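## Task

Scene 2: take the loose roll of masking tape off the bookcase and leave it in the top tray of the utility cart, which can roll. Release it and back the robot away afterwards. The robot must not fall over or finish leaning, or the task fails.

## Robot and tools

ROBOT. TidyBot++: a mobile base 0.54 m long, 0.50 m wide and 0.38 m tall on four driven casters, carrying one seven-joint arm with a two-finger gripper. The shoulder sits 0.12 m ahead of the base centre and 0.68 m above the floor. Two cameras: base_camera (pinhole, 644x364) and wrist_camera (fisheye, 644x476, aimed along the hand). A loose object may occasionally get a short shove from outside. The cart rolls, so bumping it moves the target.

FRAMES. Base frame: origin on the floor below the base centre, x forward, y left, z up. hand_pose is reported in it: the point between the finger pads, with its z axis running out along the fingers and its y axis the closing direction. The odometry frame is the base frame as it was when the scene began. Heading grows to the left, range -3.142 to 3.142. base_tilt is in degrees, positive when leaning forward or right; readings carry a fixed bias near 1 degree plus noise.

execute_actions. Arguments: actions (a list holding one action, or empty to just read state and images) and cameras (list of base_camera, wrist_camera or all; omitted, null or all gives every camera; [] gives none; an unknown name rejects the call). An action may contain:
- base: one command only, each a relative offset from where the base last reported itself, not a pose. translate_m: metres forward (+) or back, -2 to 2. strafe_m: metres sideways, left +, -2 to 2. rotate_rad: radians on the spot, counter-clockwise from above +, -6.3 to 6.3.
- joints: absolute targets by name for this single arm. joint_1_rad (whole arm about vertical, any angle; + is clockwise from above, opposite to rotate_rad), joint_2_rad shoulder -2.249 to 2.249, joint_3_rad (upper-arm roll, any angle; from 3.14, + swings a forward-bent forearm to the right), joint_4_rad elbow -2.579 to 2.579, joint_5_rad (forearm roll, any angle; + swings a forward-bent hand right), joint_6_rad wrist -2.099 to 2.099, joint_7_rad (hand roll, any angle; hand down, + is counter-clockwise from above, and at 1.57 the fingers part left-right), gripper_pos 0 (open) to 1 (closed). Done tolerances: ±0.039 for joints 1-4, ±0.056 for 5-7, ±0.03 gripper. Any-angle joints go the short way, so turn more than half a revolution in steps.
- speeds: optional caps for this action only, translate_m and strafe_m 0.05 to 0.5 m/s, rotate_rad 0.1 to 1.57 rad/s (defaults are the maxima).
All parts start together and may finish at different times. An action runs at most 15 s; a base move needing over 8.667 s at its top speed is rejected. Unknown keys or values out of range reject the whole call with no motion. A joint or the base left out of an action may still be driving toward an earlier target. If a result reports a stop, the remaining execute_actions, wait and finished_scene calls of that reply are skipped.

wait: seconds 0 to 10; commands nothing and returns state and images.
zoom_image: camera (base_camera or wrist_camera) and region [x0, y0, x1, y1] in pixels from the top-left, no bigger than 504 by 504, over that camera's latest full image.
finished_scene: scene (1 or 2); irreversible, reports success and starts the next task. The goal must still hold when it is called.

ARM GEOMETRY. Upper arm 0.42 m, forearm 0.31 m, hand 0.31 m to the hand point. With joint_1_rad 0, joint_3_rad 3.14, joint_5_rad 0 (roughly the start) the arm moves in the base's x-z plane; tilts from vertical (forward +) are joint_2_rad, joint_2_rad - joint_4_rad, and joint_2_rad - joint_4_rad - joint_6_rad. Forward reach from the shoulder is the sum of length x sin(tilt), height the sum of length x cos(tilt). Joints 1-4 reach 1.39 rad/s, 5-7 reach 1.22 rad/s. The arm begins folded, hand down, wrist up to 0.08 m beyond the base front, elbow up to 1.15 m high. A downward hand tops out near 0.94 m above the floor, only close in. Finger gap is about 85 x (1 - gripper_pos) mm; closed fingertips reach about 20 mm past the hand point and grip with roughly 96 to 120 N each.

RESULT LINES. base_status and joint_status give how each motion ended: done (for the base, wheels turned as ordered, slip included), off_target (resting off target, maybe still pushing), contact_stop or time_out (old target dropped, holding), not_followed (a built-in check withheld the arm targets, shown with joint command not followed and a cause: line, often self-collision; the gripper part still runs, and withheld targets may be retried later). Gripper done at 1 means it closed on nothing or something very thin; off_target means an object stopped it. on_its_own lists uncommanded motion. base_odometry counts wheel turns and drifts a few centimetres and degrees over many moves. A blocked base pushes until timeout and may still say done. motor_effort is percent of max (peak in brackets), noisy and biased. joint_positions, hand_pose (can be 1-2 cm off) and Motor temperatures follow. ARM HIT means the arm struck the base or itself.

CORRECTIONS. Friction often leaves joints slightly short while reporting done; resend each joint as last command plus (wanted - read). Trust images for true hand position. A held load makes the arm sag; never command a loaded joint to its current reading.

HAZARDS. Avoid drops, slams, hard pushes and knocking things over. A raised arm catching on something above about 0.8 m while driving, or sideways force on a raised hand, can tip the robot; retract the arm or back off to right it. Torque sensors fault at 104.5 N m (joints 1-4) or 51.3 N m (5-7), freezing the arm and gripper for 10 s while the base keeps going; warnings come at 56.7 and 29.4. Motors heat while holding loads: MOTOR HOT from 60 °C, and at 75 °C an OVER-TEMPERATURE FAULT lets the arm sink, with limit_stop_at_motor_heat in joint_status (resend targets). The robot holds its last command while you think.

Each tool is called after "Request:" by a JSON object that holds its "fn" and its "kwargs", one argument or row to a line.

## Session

Request:
{"fn": "execute_actions", "kwargs": {
  "actions": [
    {"joints":{"joint_2_rad":0.0,"joint_4_rad":-2.0,"joint_6_rad":0.2}}
  ],
  "cameras": ["wrist_camera"]
}}

Scene clock: 1.77 s.
Motor temperatures (°C, as the motors report them): [35 31 26 34 34 40 43]
base_odometry: x=+0.000 y=+0.000 heading=+0.000 (m, m, rad; odometry frame)
base_tilt: forward=-0.4 right=+0.0 (deg)
base_status: not commanded
joint_positions: joint_1_rad=+0.036 joint_2_rad=-0.012 joint_3_rad=+3.112 joint_4_rad=-2.011 joint_5_rad=-0.032 joint_6_rad=+0.165 joint_7_rad=+1.574 gripper_pos=+0.000
joint_status: all done
motor_effort: joint_1_rad=+0(0) joint_2_rad=-21(21) joint_3_rad=+0(0) joint_4_rad=+19(18) joint_5_rad=+0(0) joint_6_rad=+7(8) joint_7_rad=+2(1) (%)
hand_pose: x=+0.7002 y=-0.0035 z=+0.8913 quat_wxyz=(-0.004, +0.794, -0.015, +0.608) (m; base frame)
pictures: wrist_camera
camera_calibration (this result's frames):
wrist_camera: T_world_to_cam=[[-0.0223766, -0.999366, -0.0276949, 0.0377042], [-0.270217, 0.0327166, -0.962243, 1.10436], [0.962539, -0.0140481, -0.270778, -0.29662], [0, 0, 0, 1]] pos_world=[0.58477, -0.00261765, 0.983394]
Images, in order (width x height): wrist_camera 644x476.

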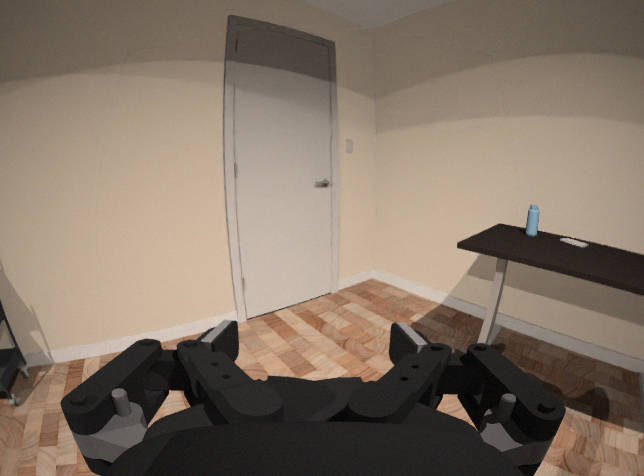

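Request:
{"fn": "execute_actions", "kwargs": {
  "actions": [
    {"base":{"rotate_rad":2.0}}
  ],
  "cameras": ["wrist_camera"]
}}

Scene clock: 4.70 s.
Motor temperatures (°C, as the motors report them): [35 31 26 34 34 40 43]
base_odometry: x=+0.000 y=+0.000 heading=+1.999 (m, m, rad; odometry frame)
base_tilt: forward=-0.4 right=+0.0 (deg)
base_status: done
joint_positions: joint_1_rad=+0.034 joint_2_rad=-0.002 joint_3_rad=+3.112 joint_4_rad=-2.010 joint_5_rad=-0.032 joint_6_rad=+0.165 joint_7_rad=+1.574 gripper_pos=+0.000
joint_status: not commanded
motor_effort: joint_1_rad=+0(3) joint_2_rad=-21(24) joint_3_rad=-1(2) joint_4_rad=+18(19) joint_5_rad=+0(1) joint_6_rad=+8(7) joint_7_rad=+2(1) (%)
hand_pose: x=+0.7023 y=-0.0027 z=+0.8855 quat_wxyz=(-0.005, +0.797, -0.014, +0.604) (m; base frame)
pictures: wrist_camera
camera_calibration (this result's frames):
wrist_camera: T_world_to_cam=[[-0.0211603, -0.999389, -0.0278286, 0.0376507], [-0.27989, 0.0326434, -0.959477, 1.10363], [0.959799, -0.0125139, -0.28041, -0.289733], [0, 0, 0, 1]] pos_world=[0.587778, -0.00202429, 0.978713]
Images, in order (width x height): wrist_camera 644x476.

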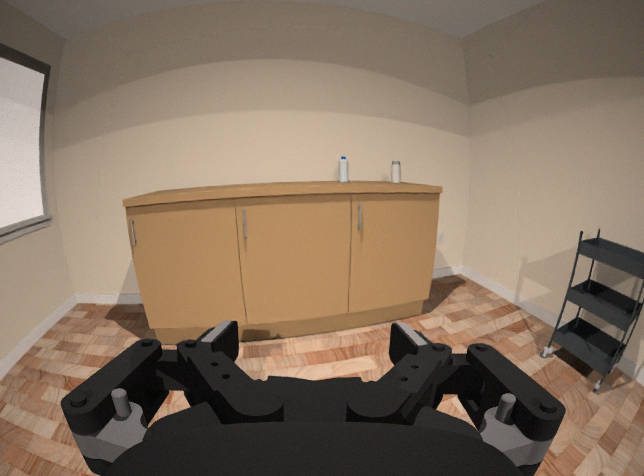

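Request:
{"fn": "execute_actions", "kwargs": {
  "actions": [
    {"base":{"rotate_rad":2.0}}
  ],
  "cameras": ["wrist_camera"]
}}

Scene clock: 8.10 s.
Motor temperatures (°C, as the motors report them): [35 32 26 34 34 40 43]
base_odometry: x=+0.000 y=+0.000 heading=-2.284 (m, m, rad; odometry frame)
base_tilt: forward=-0.4 right=+0.0 (deg)
base_status: done
joint_positions: joint_1_rad=+0.035 joint_2_rad=-0.002 joint_3_rad=+3.112 joint_4_rad=-2.010 joint_5_rad=-0.032 joint_6_rad=+0.165 joint_7_rad=+1.574 gripper_pos=+0.000
joint_status: not commanded
motor_effort: joint_1_rad=+0(2) joint_2_rad=-22(24) joint_3_rad=-1(3) joint_4_rad=+19(19) joint_5_rad=+0(0) joint_6_rad=+8(7) joint_7_rad=+2(2) (%)
hand_pose: x=+0.7024 y=-0.0033 z=+0.8852 quat_wxyz=(-0.005, +0.797, -0.015, +0.604) (m; base frame)
pictures: wrist_camera
camera_calibration (this result's frames):
wrist_camera: T_world_to_cam=[[-0.0221832, -0.999366, -0.0278364, 0.0377776], [-0.280349, 0.0329442, -0.959333, 1.10359], [0.959642, -0.0134771, -0.280902, -0.289387], [0, 0, 0, 1]] pos_world=[0.587936, -0.00250335, 0.978472]
Images, in order (width x height): wrist_camera 644x476.

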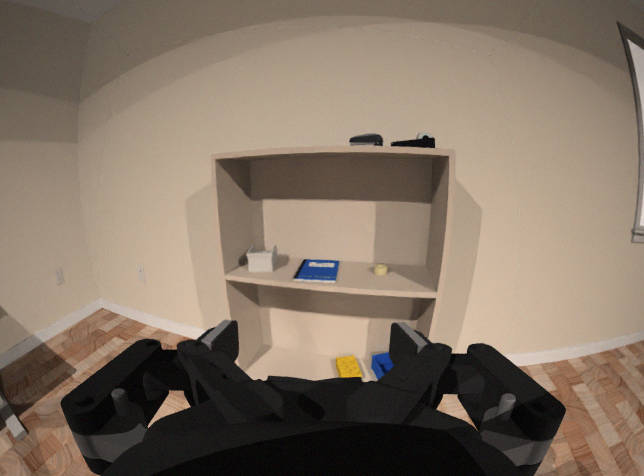

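Request:
{"fn": "execute_actions", "kwargs": {
  "actions": [
    {"base":{"strafe_m":-0.28},"joints":{"joint_2_rad":0.695,"joint_4_rad":-2.12,"joint_6_rad":0.815}}
  ],
  "cameras": []
}}

Request:
{"fn": "execute_actions", "kwargs": {
  "actions": [
    {"base":{"translate_m":0.55}}
  ],
  "cameras": ["wrist_camera"]
}}

Scene clock: 11.57 s.
Motor temperatures (°C, as the motors report them): [35 32 26 34 34 40 43]
base_odometry: x=-0.212 y=+0.183 heading=-2.284 (m, m, rad; odometry frame)
base_tilt: forward=-0.4 right=+0.0 (deg)
base_status: done
joint_positions: joint_1_rad=+0.040 joint_2_rad=+0.690 joint_3_rad=+3.112 joint_4_rad=-2.103 joint_5_rad=-0.032 joint_6_rad=+0.773 joint_7_rad=+1.574 gripper_pos=+0.000
joint_status: all done
motor_effort: joint_1_rad=+0(2) joint_2_rad=-37(38) joint_3_rad=-1(3) joint_4_rad=+10(19) joint_5_rad=+0(1) joint_6_rad=+7(8) joint_7_rad=+2(2) (%)
hand_pose: x=+0.7741 y=-0.0148 z=+0.5762 quat_wxyz=(+0.001, +0.846, -0.026, +0.532) (m; base frame)
pictures: none
No camera images: the call's "cameras" was empty. Leave "cameras" out to get every camera's image.

Scene clock: 14.00 s.
Motor temperatures (°C, as the motors report them): [35 32 26 34 34 40 43]
base_odometry: x=-0.572 y=-0.233 heading=-2.284 (m, m, rad; odometry frame)
base_tilt: forward=-0.3 right=+0.0 (deg)
base_status: done
joint_positions: joint_1_rad=+0.040 joint_2_rad=+0.692 joint_3_rad=+3.112 joint_4_rad=-2.110 joint_5_rad=-0.032 joint_6_rad=+0.775 joint_7_rad=+1.574 gripper_pos=+0.000
joint_status: not commanded
motor_effort: joint_1_rad=+1(1) joint_2_rad=-36(40) joint_3_rad=-1(2) joint_4_rad=+9(12) joint_5_rad=+0(1) joint_6_rad=+7(10) joint_7_rad=+1(2) (%)
hand_pose: x=+0.7710 y=-0.0147 z=+0.5725 quat_wxyz=(+0.001, +0.848, -0.026, +0.529) (m; base frame)
pictures: wrist_camera
camera_calibration (this result's frames):
wrist_camera: T_world_to_cam=[[-0.0503084, -0.998347, -0.0277771, 0.04089], [-0.449533, 0.047471, -0.892001, 0.915296], [0.891846, -0.0323885, -0.451178, -0.293771], [0, 0, 0, 1]] pos_world=[0.675511, -0.0121423, 0.685038]
Images, in order (width x height): wrist_camera 644x476.

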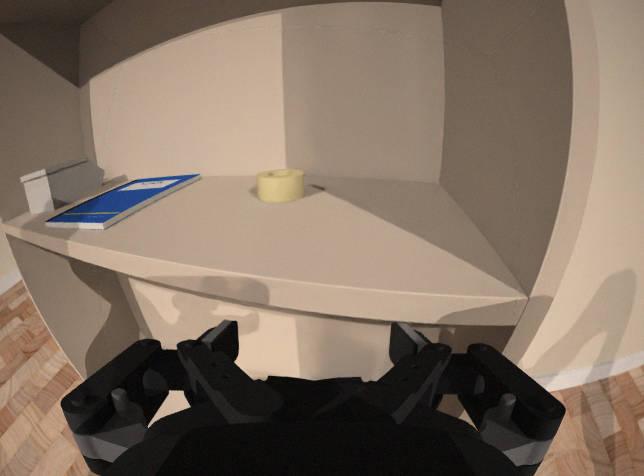

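Request:
{"fn": "execute_actions", "kwargs": {
  "actions": [
    {"base":{"strafe_m":0.035},"joints":{"joint_2_rad":0.625,"joint_4_rad":-2.112,"joint_6_rad":0.77}}
  ],
  "cameras": []
}}

Request:
{"fn": "execute_actions", "kwargs": {
  "actions": [
    {"base":{"translate_m":0.15}}
  ],
  "cameras": ["wrist_camera"]
}}

Scene clock: 16.83 s.
Motor temperatures (°C, as the motors report them): [35 32 26 34 34 40 43]
base_odometry: x=-0.546 y=-0.256 heading=-2.284 (m, m, rad; odometry frame)
base_tilt: forward=-0.4 right=+0.0 (deg)
base_status: done
joint_positions: joint_1_rad=+0.032 joint_2_rad=+0.629 joint_3_rad=+3.112 joint_4_rad=-2.112 joint_5_rad=-0.032 joint_6_rad=+0.775 joint_7_rad=+1.574 gripper_pos=+0.000
joint_status: all done
motor_effort: joint_1_rad=+1(2) joint_2_rad=-36(43) joint_3_rad=-1(3) joint_4_rad=+11(14) joint_5_rad=+0(1) joint_6_rad=+7(10) joint_7_rad=+1(2) (%)
hand_pose: x=+0.7760 y=-0.0095 z=+0.6128 quat_wxyz=(-0.001, +0.832, -0.022, +0.554) (m; base frame)
pictures: none
No camera images: the call's "cameras" was empty. Leave "cameras" out to get every camera's image.

Scene clock: 18.27 s.
Motor temperatures (°C, as the motors report them): [35 32 26 34 34 40 43]
base_odometry: x=-0.644 y=-0.370 heading=-2.284 (m, m, rad; odometry frame)
base_tilt: forward=-0.4 right=+0.0 (deg)
base_status: done
joint_positions: joint_1_rad=+0.032 joint_2_rad=+0.625 joint_3_rad=+3.112 joint_4_rad=-2.112 joint_5_rad=-0.032 joint_6_rad=+0.775 joint_7_rad=+1.574 gripper_pos=+0.000
joint_status: not commanded
motor_effort: joint_1_rad=+0(0) joint_2_rad=-35(38) joint_3_rad=-1(2) joint_4_rad=+10(12) joint_5_rad=+1(1) joint_6_rad=+7(8) joint_7_rad=+2(1) (%)
hand_pose: x=+0.7764 y=-0.0095 z=+0.6156 quat_wxyz=(-0.001, +0.831, -0.022, +0.556) (m; base frame)
pictures: wrist_camera
camera_calibration (this result's frames):
wrist_camera: T_world_to_cam=[[-0.040239, -0.998785, -0.0284423, 0.040135], [-0.390742, 0.0419279, -0.919545, 0.927195], [0.91962, -0.0258879, -0.391955, -0.336946], [0, 0, 0, 1]] pos_world=[0.673772, -0.00751193, 0.721671]
Images, in order (width x height): wrist_camera 644x476.

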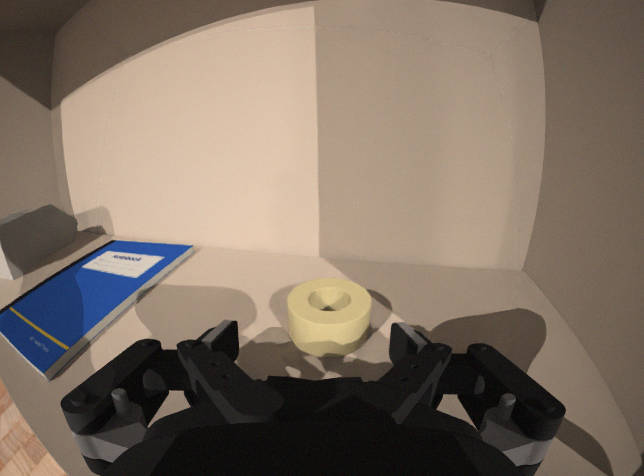

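Request:
{"fn": "execute_actions", "kwargs": {
  "actions": [
    {"base":{"translate_m":0.045},"joints":{"joint_2_rad":0.65}}
  ],
  "cameras": []
}}

Request:
{"fn": "execute_actions", "kwargs": {
  "actions": [
    {"joints":{"gripper_pos":1.0}}
  ],
  "cameras": ["wrist_camera"]
}}

Scene clock: 20.30 s.
Motor temperatures (°C, as the motors report them): [35 32 26 34 34 40 43]
base_odometry: x=-0.673 y=-0.404 heading=-2.284 (m, m, rad; odometry frame)
base_tilt: forward=-0.3 right=+0.0 (deg)
base_status: done
joint_positions: joint_1_rad=+0.032 joint_2_rad=+0.630 joint_3_rad=+3.112 joint_4_rad=-2.108 joint_5_rad=-0.032 joint_6_rad=+0.775 joint_7_rad=+1.574 gripper_pos=+0.000
joint_status: all done
motor_effort: joint_1_rad=+0(2) joint_2_rad=-33(37) joint_3_rad=-1(3) joint_4_rad=+9(12) joint_5_rad=+0(0) joint_6_rad=+5(7) joint_7_rad=+1(0) (%)
hand_pose: x=+0.7777 y=-0.0095 z=+0.6139 quat_wxyz=(-0.001, +0.831, -0.022, +0.556) (m; base frame)
pictures: none
No camera images: the call's "cameras" was empty. Leave "cameras" out to get every camera's image.

Scene clock: 21.40 s.
Motor temperatures (°C, as the motors report them): [35 32 26 34 34 40 43]
base_odometry: x=-0.673 y=-0.404 heading=-2.284 (m, m, rad; odometry frame)
base_tilt: forward=-0.4 right=+0.0 (deg)
base_status: not commanded
joint_positions: joint_1_rad=+0.033 joint_2_rad=+0.626 joint_3_rad=+3.112 joint_4_rad=-2.107 joint_5_rad=-0.032 joint_6_rad=+0.775 joint_7_rad=+1.574 gripper_pos=+0.484
joint_status: gripper_pos off_target (ended at +0.484, target +1.000)
motor_effort: joint_1_rad=+0(1) joint_2_rad=-30(33) joint_3_rad=-2(3) joint_4_rad=+7(9) joint_5_rad=+0(1) joint_6_rad=+3(5) joint_7_rad=+1(1) (%)
hand_pose: x=+0.7782 y=-0.0105 z=+0.6170 quat_wxyz=(-0.001, +0.830, -0.023, +0.558) (m; base frame)
pictures: wrist_camera
camera_calibration (this result's frames):
wrist_camera: T_world_to_cam=[[-0.0415915, -0.998726, -0.0285833, 0.0404295], [-0.387108, 0.0424813, -0.921055, 0.927369], [0.921096, -0.0272432, -0.388382, -0.341408], [0, 0, 0, 1]] pos_world=[0.675144, -0.00831891, 0.722717]
Images, in order (width x height): wrist_camera 644x476.

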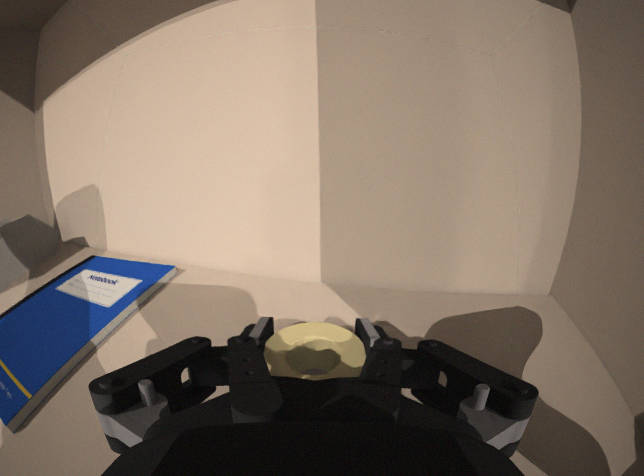

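Request:
{"fn": "execute_actions", "kwargs": {
  "actions": [
    {"joints":{"joint_2_rad":0.58}}
  ],
  "cameras": []
}}

Request:
{"fn": "execute_actions", "kwargs": {
  "actions": [
    {"base":{"translate_m":-0.75}}
  ],
  "cameras": []
}}

Request:
{"fn": "execute_actions", "kwargs": {
  "actions": [
    {"base":{"rotate_rad":-3.0},"joints":{"joint_2_rad":0.2,"joint_4_rad":-1.35,"joint_6_rad":-0.5}}
  ],
  "cameras": ["wrist_camera"]
}}

Scene clock: 23.40 s.
Motor temperatures (°C, as the motors report them): [35 32 26 34 34 40 43]
base_odometry: x=-0.673 y=-0.404 heading=-2.284 (m, m, rad; odometry frame)
base_tilt: forward=-0.3 right=+0.0 (deg)
base_status: not commanded
joint_positions: joint_1_rad=+0.033 joint_2_rad=+0.594 joint_3_rad=+3.112 joint_4_rad=-2.110 joint_5_rad=-0.032 joint_6_rad=+0.775 joint_7_rad=+1.574 gripper_pos=+0.484
joint_status: all done
motor_effort: joint_1_rad=+0(0) joint_2_rad=-36(38) joint_3_rad=-1(2) joint_4_rad=+11(12) joint_5_rad=+0(0) joint_6_rad=+8(7) joint_7_rad=+2(1) (%)
hand_pose: x=+0.7789 y=-0.0105 z=+0.6367 quat_wxyz=(-0.001, +0.822, -0.022, +0.570) (m; base frame)
pictures: none
No camera images: the call's "cameras" was empty. Leave "cameras" out to get every camera's image.

Scene clock: 26.43 s.
Motor temperatures (°C, as the motors report them): [35 32 26 34 34 40 43]
base_odometry: x=-0.183 y=+0.164 heading=-2.283 (m, m, rad; odometry frame)
base_tilt: forward=-0.4 right=+0.0 (deg)
base_status: done
joint_positions: joint_1_rad=+0.033 joint_2_rad=+0.590 joint_3_rad=+3.112 joint_4_rad=-2.110 joint_5_rad=-0.032 joint_6_rad=+0.775 joint_7_rad=+1.574 gripper_pos=+0.484
joint_status: not commanded
motor_effort: joint_1_rad=+0(3) joint_2_rad=-35(38) joint_3_rad=-1(4) joint_4_rad=+11(12) joint_5_rad=+1(1) joint_6_rad=+7(9) joint_7_rad=+1(2) (%)
hand_pose: x=+0.7790 y=-0.0108 z=+0.6396 quat_wxyz=(+0.000, +0.820, -0.023, +0.571) (m; base frame)
pictures: none
No camera images: the call's "cameras" was empty. Leave "cameras" out to get every camera's image.

Scene clock: 29.83 s.
Motor temperatures (°C, as the motors report them): [35 32 26 34 34 40 43]
base_odometry: x=-0.183 y=+0.164 heading=+1.000 (m, m, rad; odometry frame)
base_tilt: forward=-0.4 right=+0.0 (deg)
base_status: done
joint_positions: joint_1_rad=+0.040 joint_2_rad=+0.218 joint_3_rad=+3.114 joint_4_rad=-1.361 joint_5_rad=-0.032 joint_6_rad=-0.459 joint_7_rad=+1.574 gripper_pos=+0.484
joint_status: all done
motor_effort: joint_1_rad=+1(4) joint_2_rad=-32(39) joint_3_rad=-1(4) joint_4_rad=+20(20) joint_5_rad=+0(1) joint_6_rad=+7(8) joint_7_rad=+2(1) (%)
hand_pose: x=+0.8020 y=-0.0045 z=+0.9505 quat_wxyz=(-0.012, +0.851, -0.014, +0.525) (m; base frame)
pictures: wrist_camera
camera_calibration (this result's frames):
wrist_camera: T_world_to_cam=[[-0.0160739, -0.999214, -0.0362324, 0.0437154], [-0.45901, 0.0395673, -0.88755, 1.26932], [0.888286, 0.00236463, -0.459285, -0.139757], [0, 0, 0, 1]] pos_world=[0.70748, -0.00621217, 1.06398]
Images, in order (width x height): wrist_camera 644x476.

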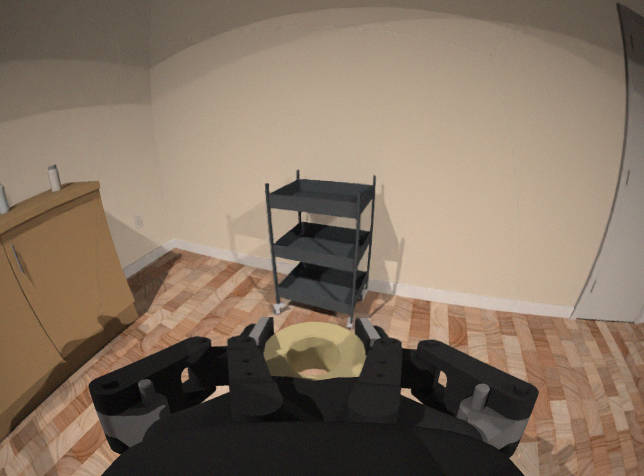

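Request:
{"fn": "execute_actions", "kwargs": {
  "actions": [
    {"base":{"translate_m":1.15}}
  ]
}}

Scene clock: 33.97 s.
Motor temperatures (°C, as the motors report them): [35 32 26 34 34 40 43]
base_odometry: x=+0.439 y=+1.132 heading=+1.000 (m, m, rad; odometry frame)
base_tilt: forward=-0.3 right=+0.0 (deg)
base_status: done
joint_positions: joint_1_rad=+0.040 joint_2_rad=+0.205 joint_3_rad=+3.114 joint_4_rad=-1.361 joint_5_rad=-0.032 joint_6_rad=-0.463 joint_7_rad=+1.574 gripper_pos=+0.484
joint_status: not commanded
motor_effort: joint_1_rad=+0(1) joint_2_rad=-32(35) joint_3_rad=-1(1) joint_4_rad=+20(21) joint_5_rad=+0(0) joint_6_rad=+7(8) joint_7_rad=+1(1) (%)
hand_pose: x=+0.7979 y=-0.0043 z=+0.9576 quat_wxyz=(-0.012, +0.849, -0.014, +0.528) (m; base frame)
pictures: base_camera, wrist_camera
camera_calibration (this result's frames):
wrist_camera: T_world_to_cam=[[-0.0156179, -0.999233, -0.0359209, 0.0434392], [-0.452326, 0.0390998, -0.890995, 1.27172], [0.891716, 0.00233249, -0.45259, -0.142056], [0, 0, 0, 1]] pos_world=[0.702584, -0.00598677, 1.07036]
Images, in order (width x height): base_camera 644x364, wrist_camera 644x476.

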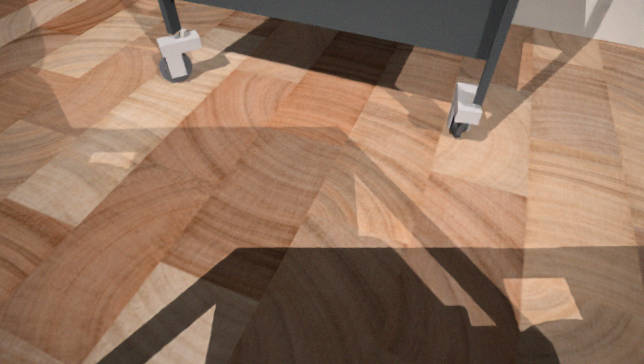

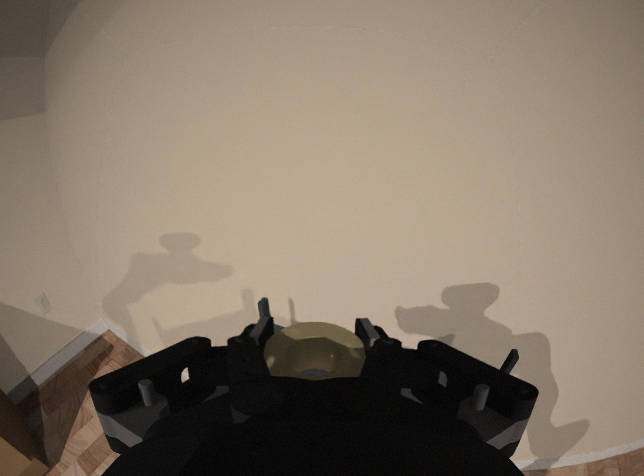

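Request:
{"fn": "execute_actions", "kwargs": {
  "actions": [
    {"base":{"translate_m":0.07},"joints":{"joint_2_rad":0.46,"joint_4_rad":-1.93,"joint_6_rad":0.5}}
  ],
  "cameras": ["wrist_camera"]
}}

Scene clock: 36.73 s.
Motor temperatures (°C, as the motors report them): [35 32 26 34 34 40 43]
base_odometry: x=+0.477 y=+1.191 heading=+0.999 (m, m, rad; odometry frame)
base_tilt: forward=-0.3 right=+0.0 (deg)
base_status: done
joint_positions: joint_1_rad=+0.040 joint_2_rad=+0.453 joint_3_rad=+3.114 joint_4_rad=-1.918 joint_5_rad=-0.032 joint_6_rad=+0.458 joint_7_rad=+1.574 gripper_pos=+0.484
joint_status: all done
motor_effort: joint_1_rad=+0(2) joint_2_rad=-36(38) joint_3_rad=-1(2) joint_4_rad=+16(20) joint_5_rad=+0(0) joint_6_rad=+7(8) joint_7_rad=+2(2) (%)
hand_pose: x=+0.8151 y=-0.0139 z=+0.7305 quat_wxyz=(-0.002, +0.817, -0.024, +0.577) (m; base frame)
pictures: wrist_camera
camera_calibration (this result's frames):
wrist_camera: T_world_to_cam=[[-0.0409069, -0.998612, -0.0331712, 0.0445834], [-0.34448, 0.0452591, -0.937702, 1.02375], [0.937902, -0.0269317, -0.345853, -0.376134], [0, 0, 0, 1]] pos_world=[0.707261, -0.0119424, 0.831363]
Images, in order (width x height): wrist_camera 644x476.

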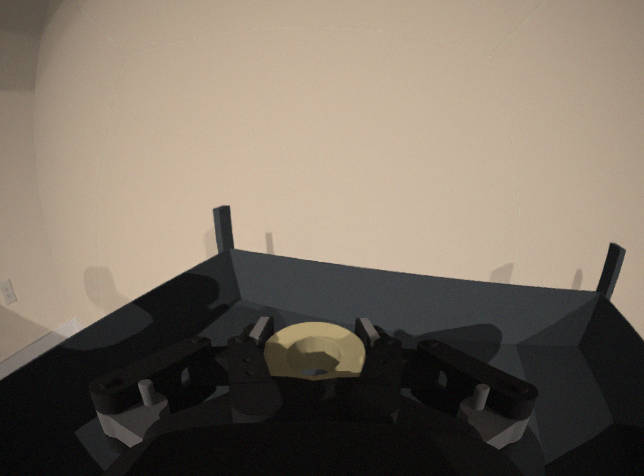

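Request:
{"fn": "execute_actions", "kwargs": {
  "actions": [
    {"joints":{"gripper_pos":0.0}}
  ],
  "cameras": []
}}

Request:
{"fn": "execute_actions", "kwargs": {
  "actions": [
    {"joints":{"joint_2_rad":0.2,"joint_4_rad":-1.35,"joint_6_rad":-0.5}}
  ],
  "cameras": []
}}

Request:
{"fn": "execute_actions", "kwargs": {
  "actions": [
    {"base":{"translate_m":-0.5}}
  ],
  "cameras": ["wrist_camera"]
}}

Scene clock: 38.67 s.
Motor temperatures (°C, as the motors report them): [35 32 26 34 34 40 43]
base_odometry: x=+0.477 y=+1.191 heading=+0.999 (m, m, rad; odometry frame)
base_tilt: forward=-0.3 right=+0.0 (deg)
base_status: not commanded
joint_positions: joint_1_rad=+0.040 joint_2_rad=+0.453 joint_3_rad=+3.114 joint_4_rad=-1.918 joint_5_rad=-0.032 joint_6_rad=+0.458 joint_7_rad=+1.574 gripper_pos=+0.000
joint_status: all done
motor_effort: joint_1_rad=+0(0) joint_2_rad=-35(36) joint_3_rad=-1(1) joint_4_rad=+15(16) joint_5_rad=+0(0) joint_6_rad=+7(8) joint_7_rad=+1(1) (%)
hand_pose: x=+0.8151 y=-0.0139 z=+0.7305 quat_wxyz=(-0.002, +0.817, -0.024, +0.577) (m; base frame)
pictures: none
No camera images: the call's "cameras" was empty. Leave "cameras" out to get every camera's image.

Scene clock: 40.50 s.
Motor temperatures (°C, as the motors report them): [35 32 26 34 34 40 43]
base_odometry: x=+0.477 y=+1.191 heading=+0.999 (m, m, rad; odometry frame)
base_tilt: forward=-0.4 right=+0.0 (deg)
base_status: not commanded
joint_positions: joint_1_rad=+0.040 joint_2_rad=+0.201 joint_3_rad=+3.114 joint_4_rad=-1.360 joint_5_rad=-0.032 joint_6_rad=-0.459 joint_7_rad=+1.574 gripper_pos=+0.000
joint_status: all done
motor_effort: joint_1_rad=+0(0) joint_2_rad=-31(38) joint_3_rad=-1(1) joint_4_rad=+20(20) joint_5_rad=+0(0) joint_6_rad=+7(8) joint_7_rad=+1(1) (%)
hand_pose: x=+0.7973 y=-0.0043 z=+0.9621 quat_wxyz=(-0.012, +0.847, -0.014, +0.532) (m; base frame)
pictures: none
No camera images: the call's "cameras" was empty. Leave "cameras" out to get every camera's image.

Scene clock: 43.00 s.
Motor temperatures (°C, as the motors report them): [35 32 26 34 34 40 43]
base_odometry: x=+0.206 y=+0.770 heading=+0.999 (m, m, rad; odometry frame)
base_tilt: forward=-0.4 right=+0.0 (deg)
base_status: done
joint_positions: joint_1_rad=+0.039 joint_2_rad=+0.196 joint_3_rad=+3.114 joint_4_rad=-1.359 joint_5_rad=-0.032 joint_6_rad=-0.463 joint_7_rad=+1.574 gripper_pos=+0.000
joint_status: not commanded
motor_effort: joint_1_rad=+0(3) joint_2_rad=-31(35) joint_3_rad=-1(2) joint_4_rad=+20(21) joint_5_rad=+0(0) joint_6_rad=+7(7) joint_7_rad=+1(1) (%)
hand_pose: x=+0.7956 y=-0.0036 z=+0.9650 quat_wxyz=(-0.012, +0.846, -0.013, +0.533) (m; base frame)
pictures: wrist_camera
camera_calibration (this result's frames):
wrist_camera: T_world_to_cam=[[-0.0143095, -0.999259, -0.0357326, 0.0431552], [-0.441975, 0.0383766, -0.896206, 1.27403], [0.896913, 0.00296867, -0.442197, -0.150795], [0, 0, 0, 1]] pos_world=[0.698955, -0.00532184, 1.07665]
Images, in order (width x height): wrist_camera 644x476.

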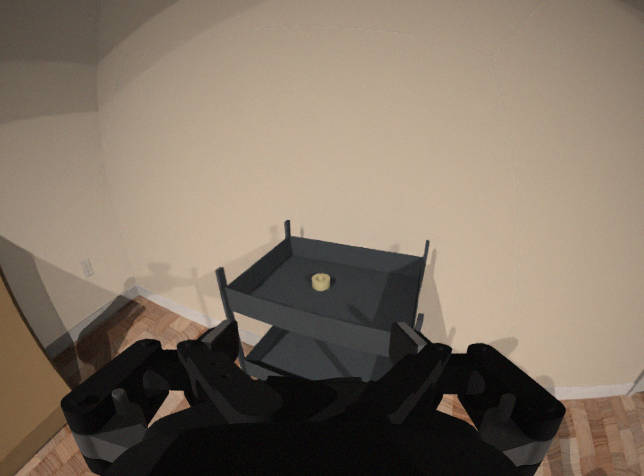

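Request:
{"fn": "finished_scene", "kwargs": {
  "scene": 2
}}

The scene is finished: the task was done.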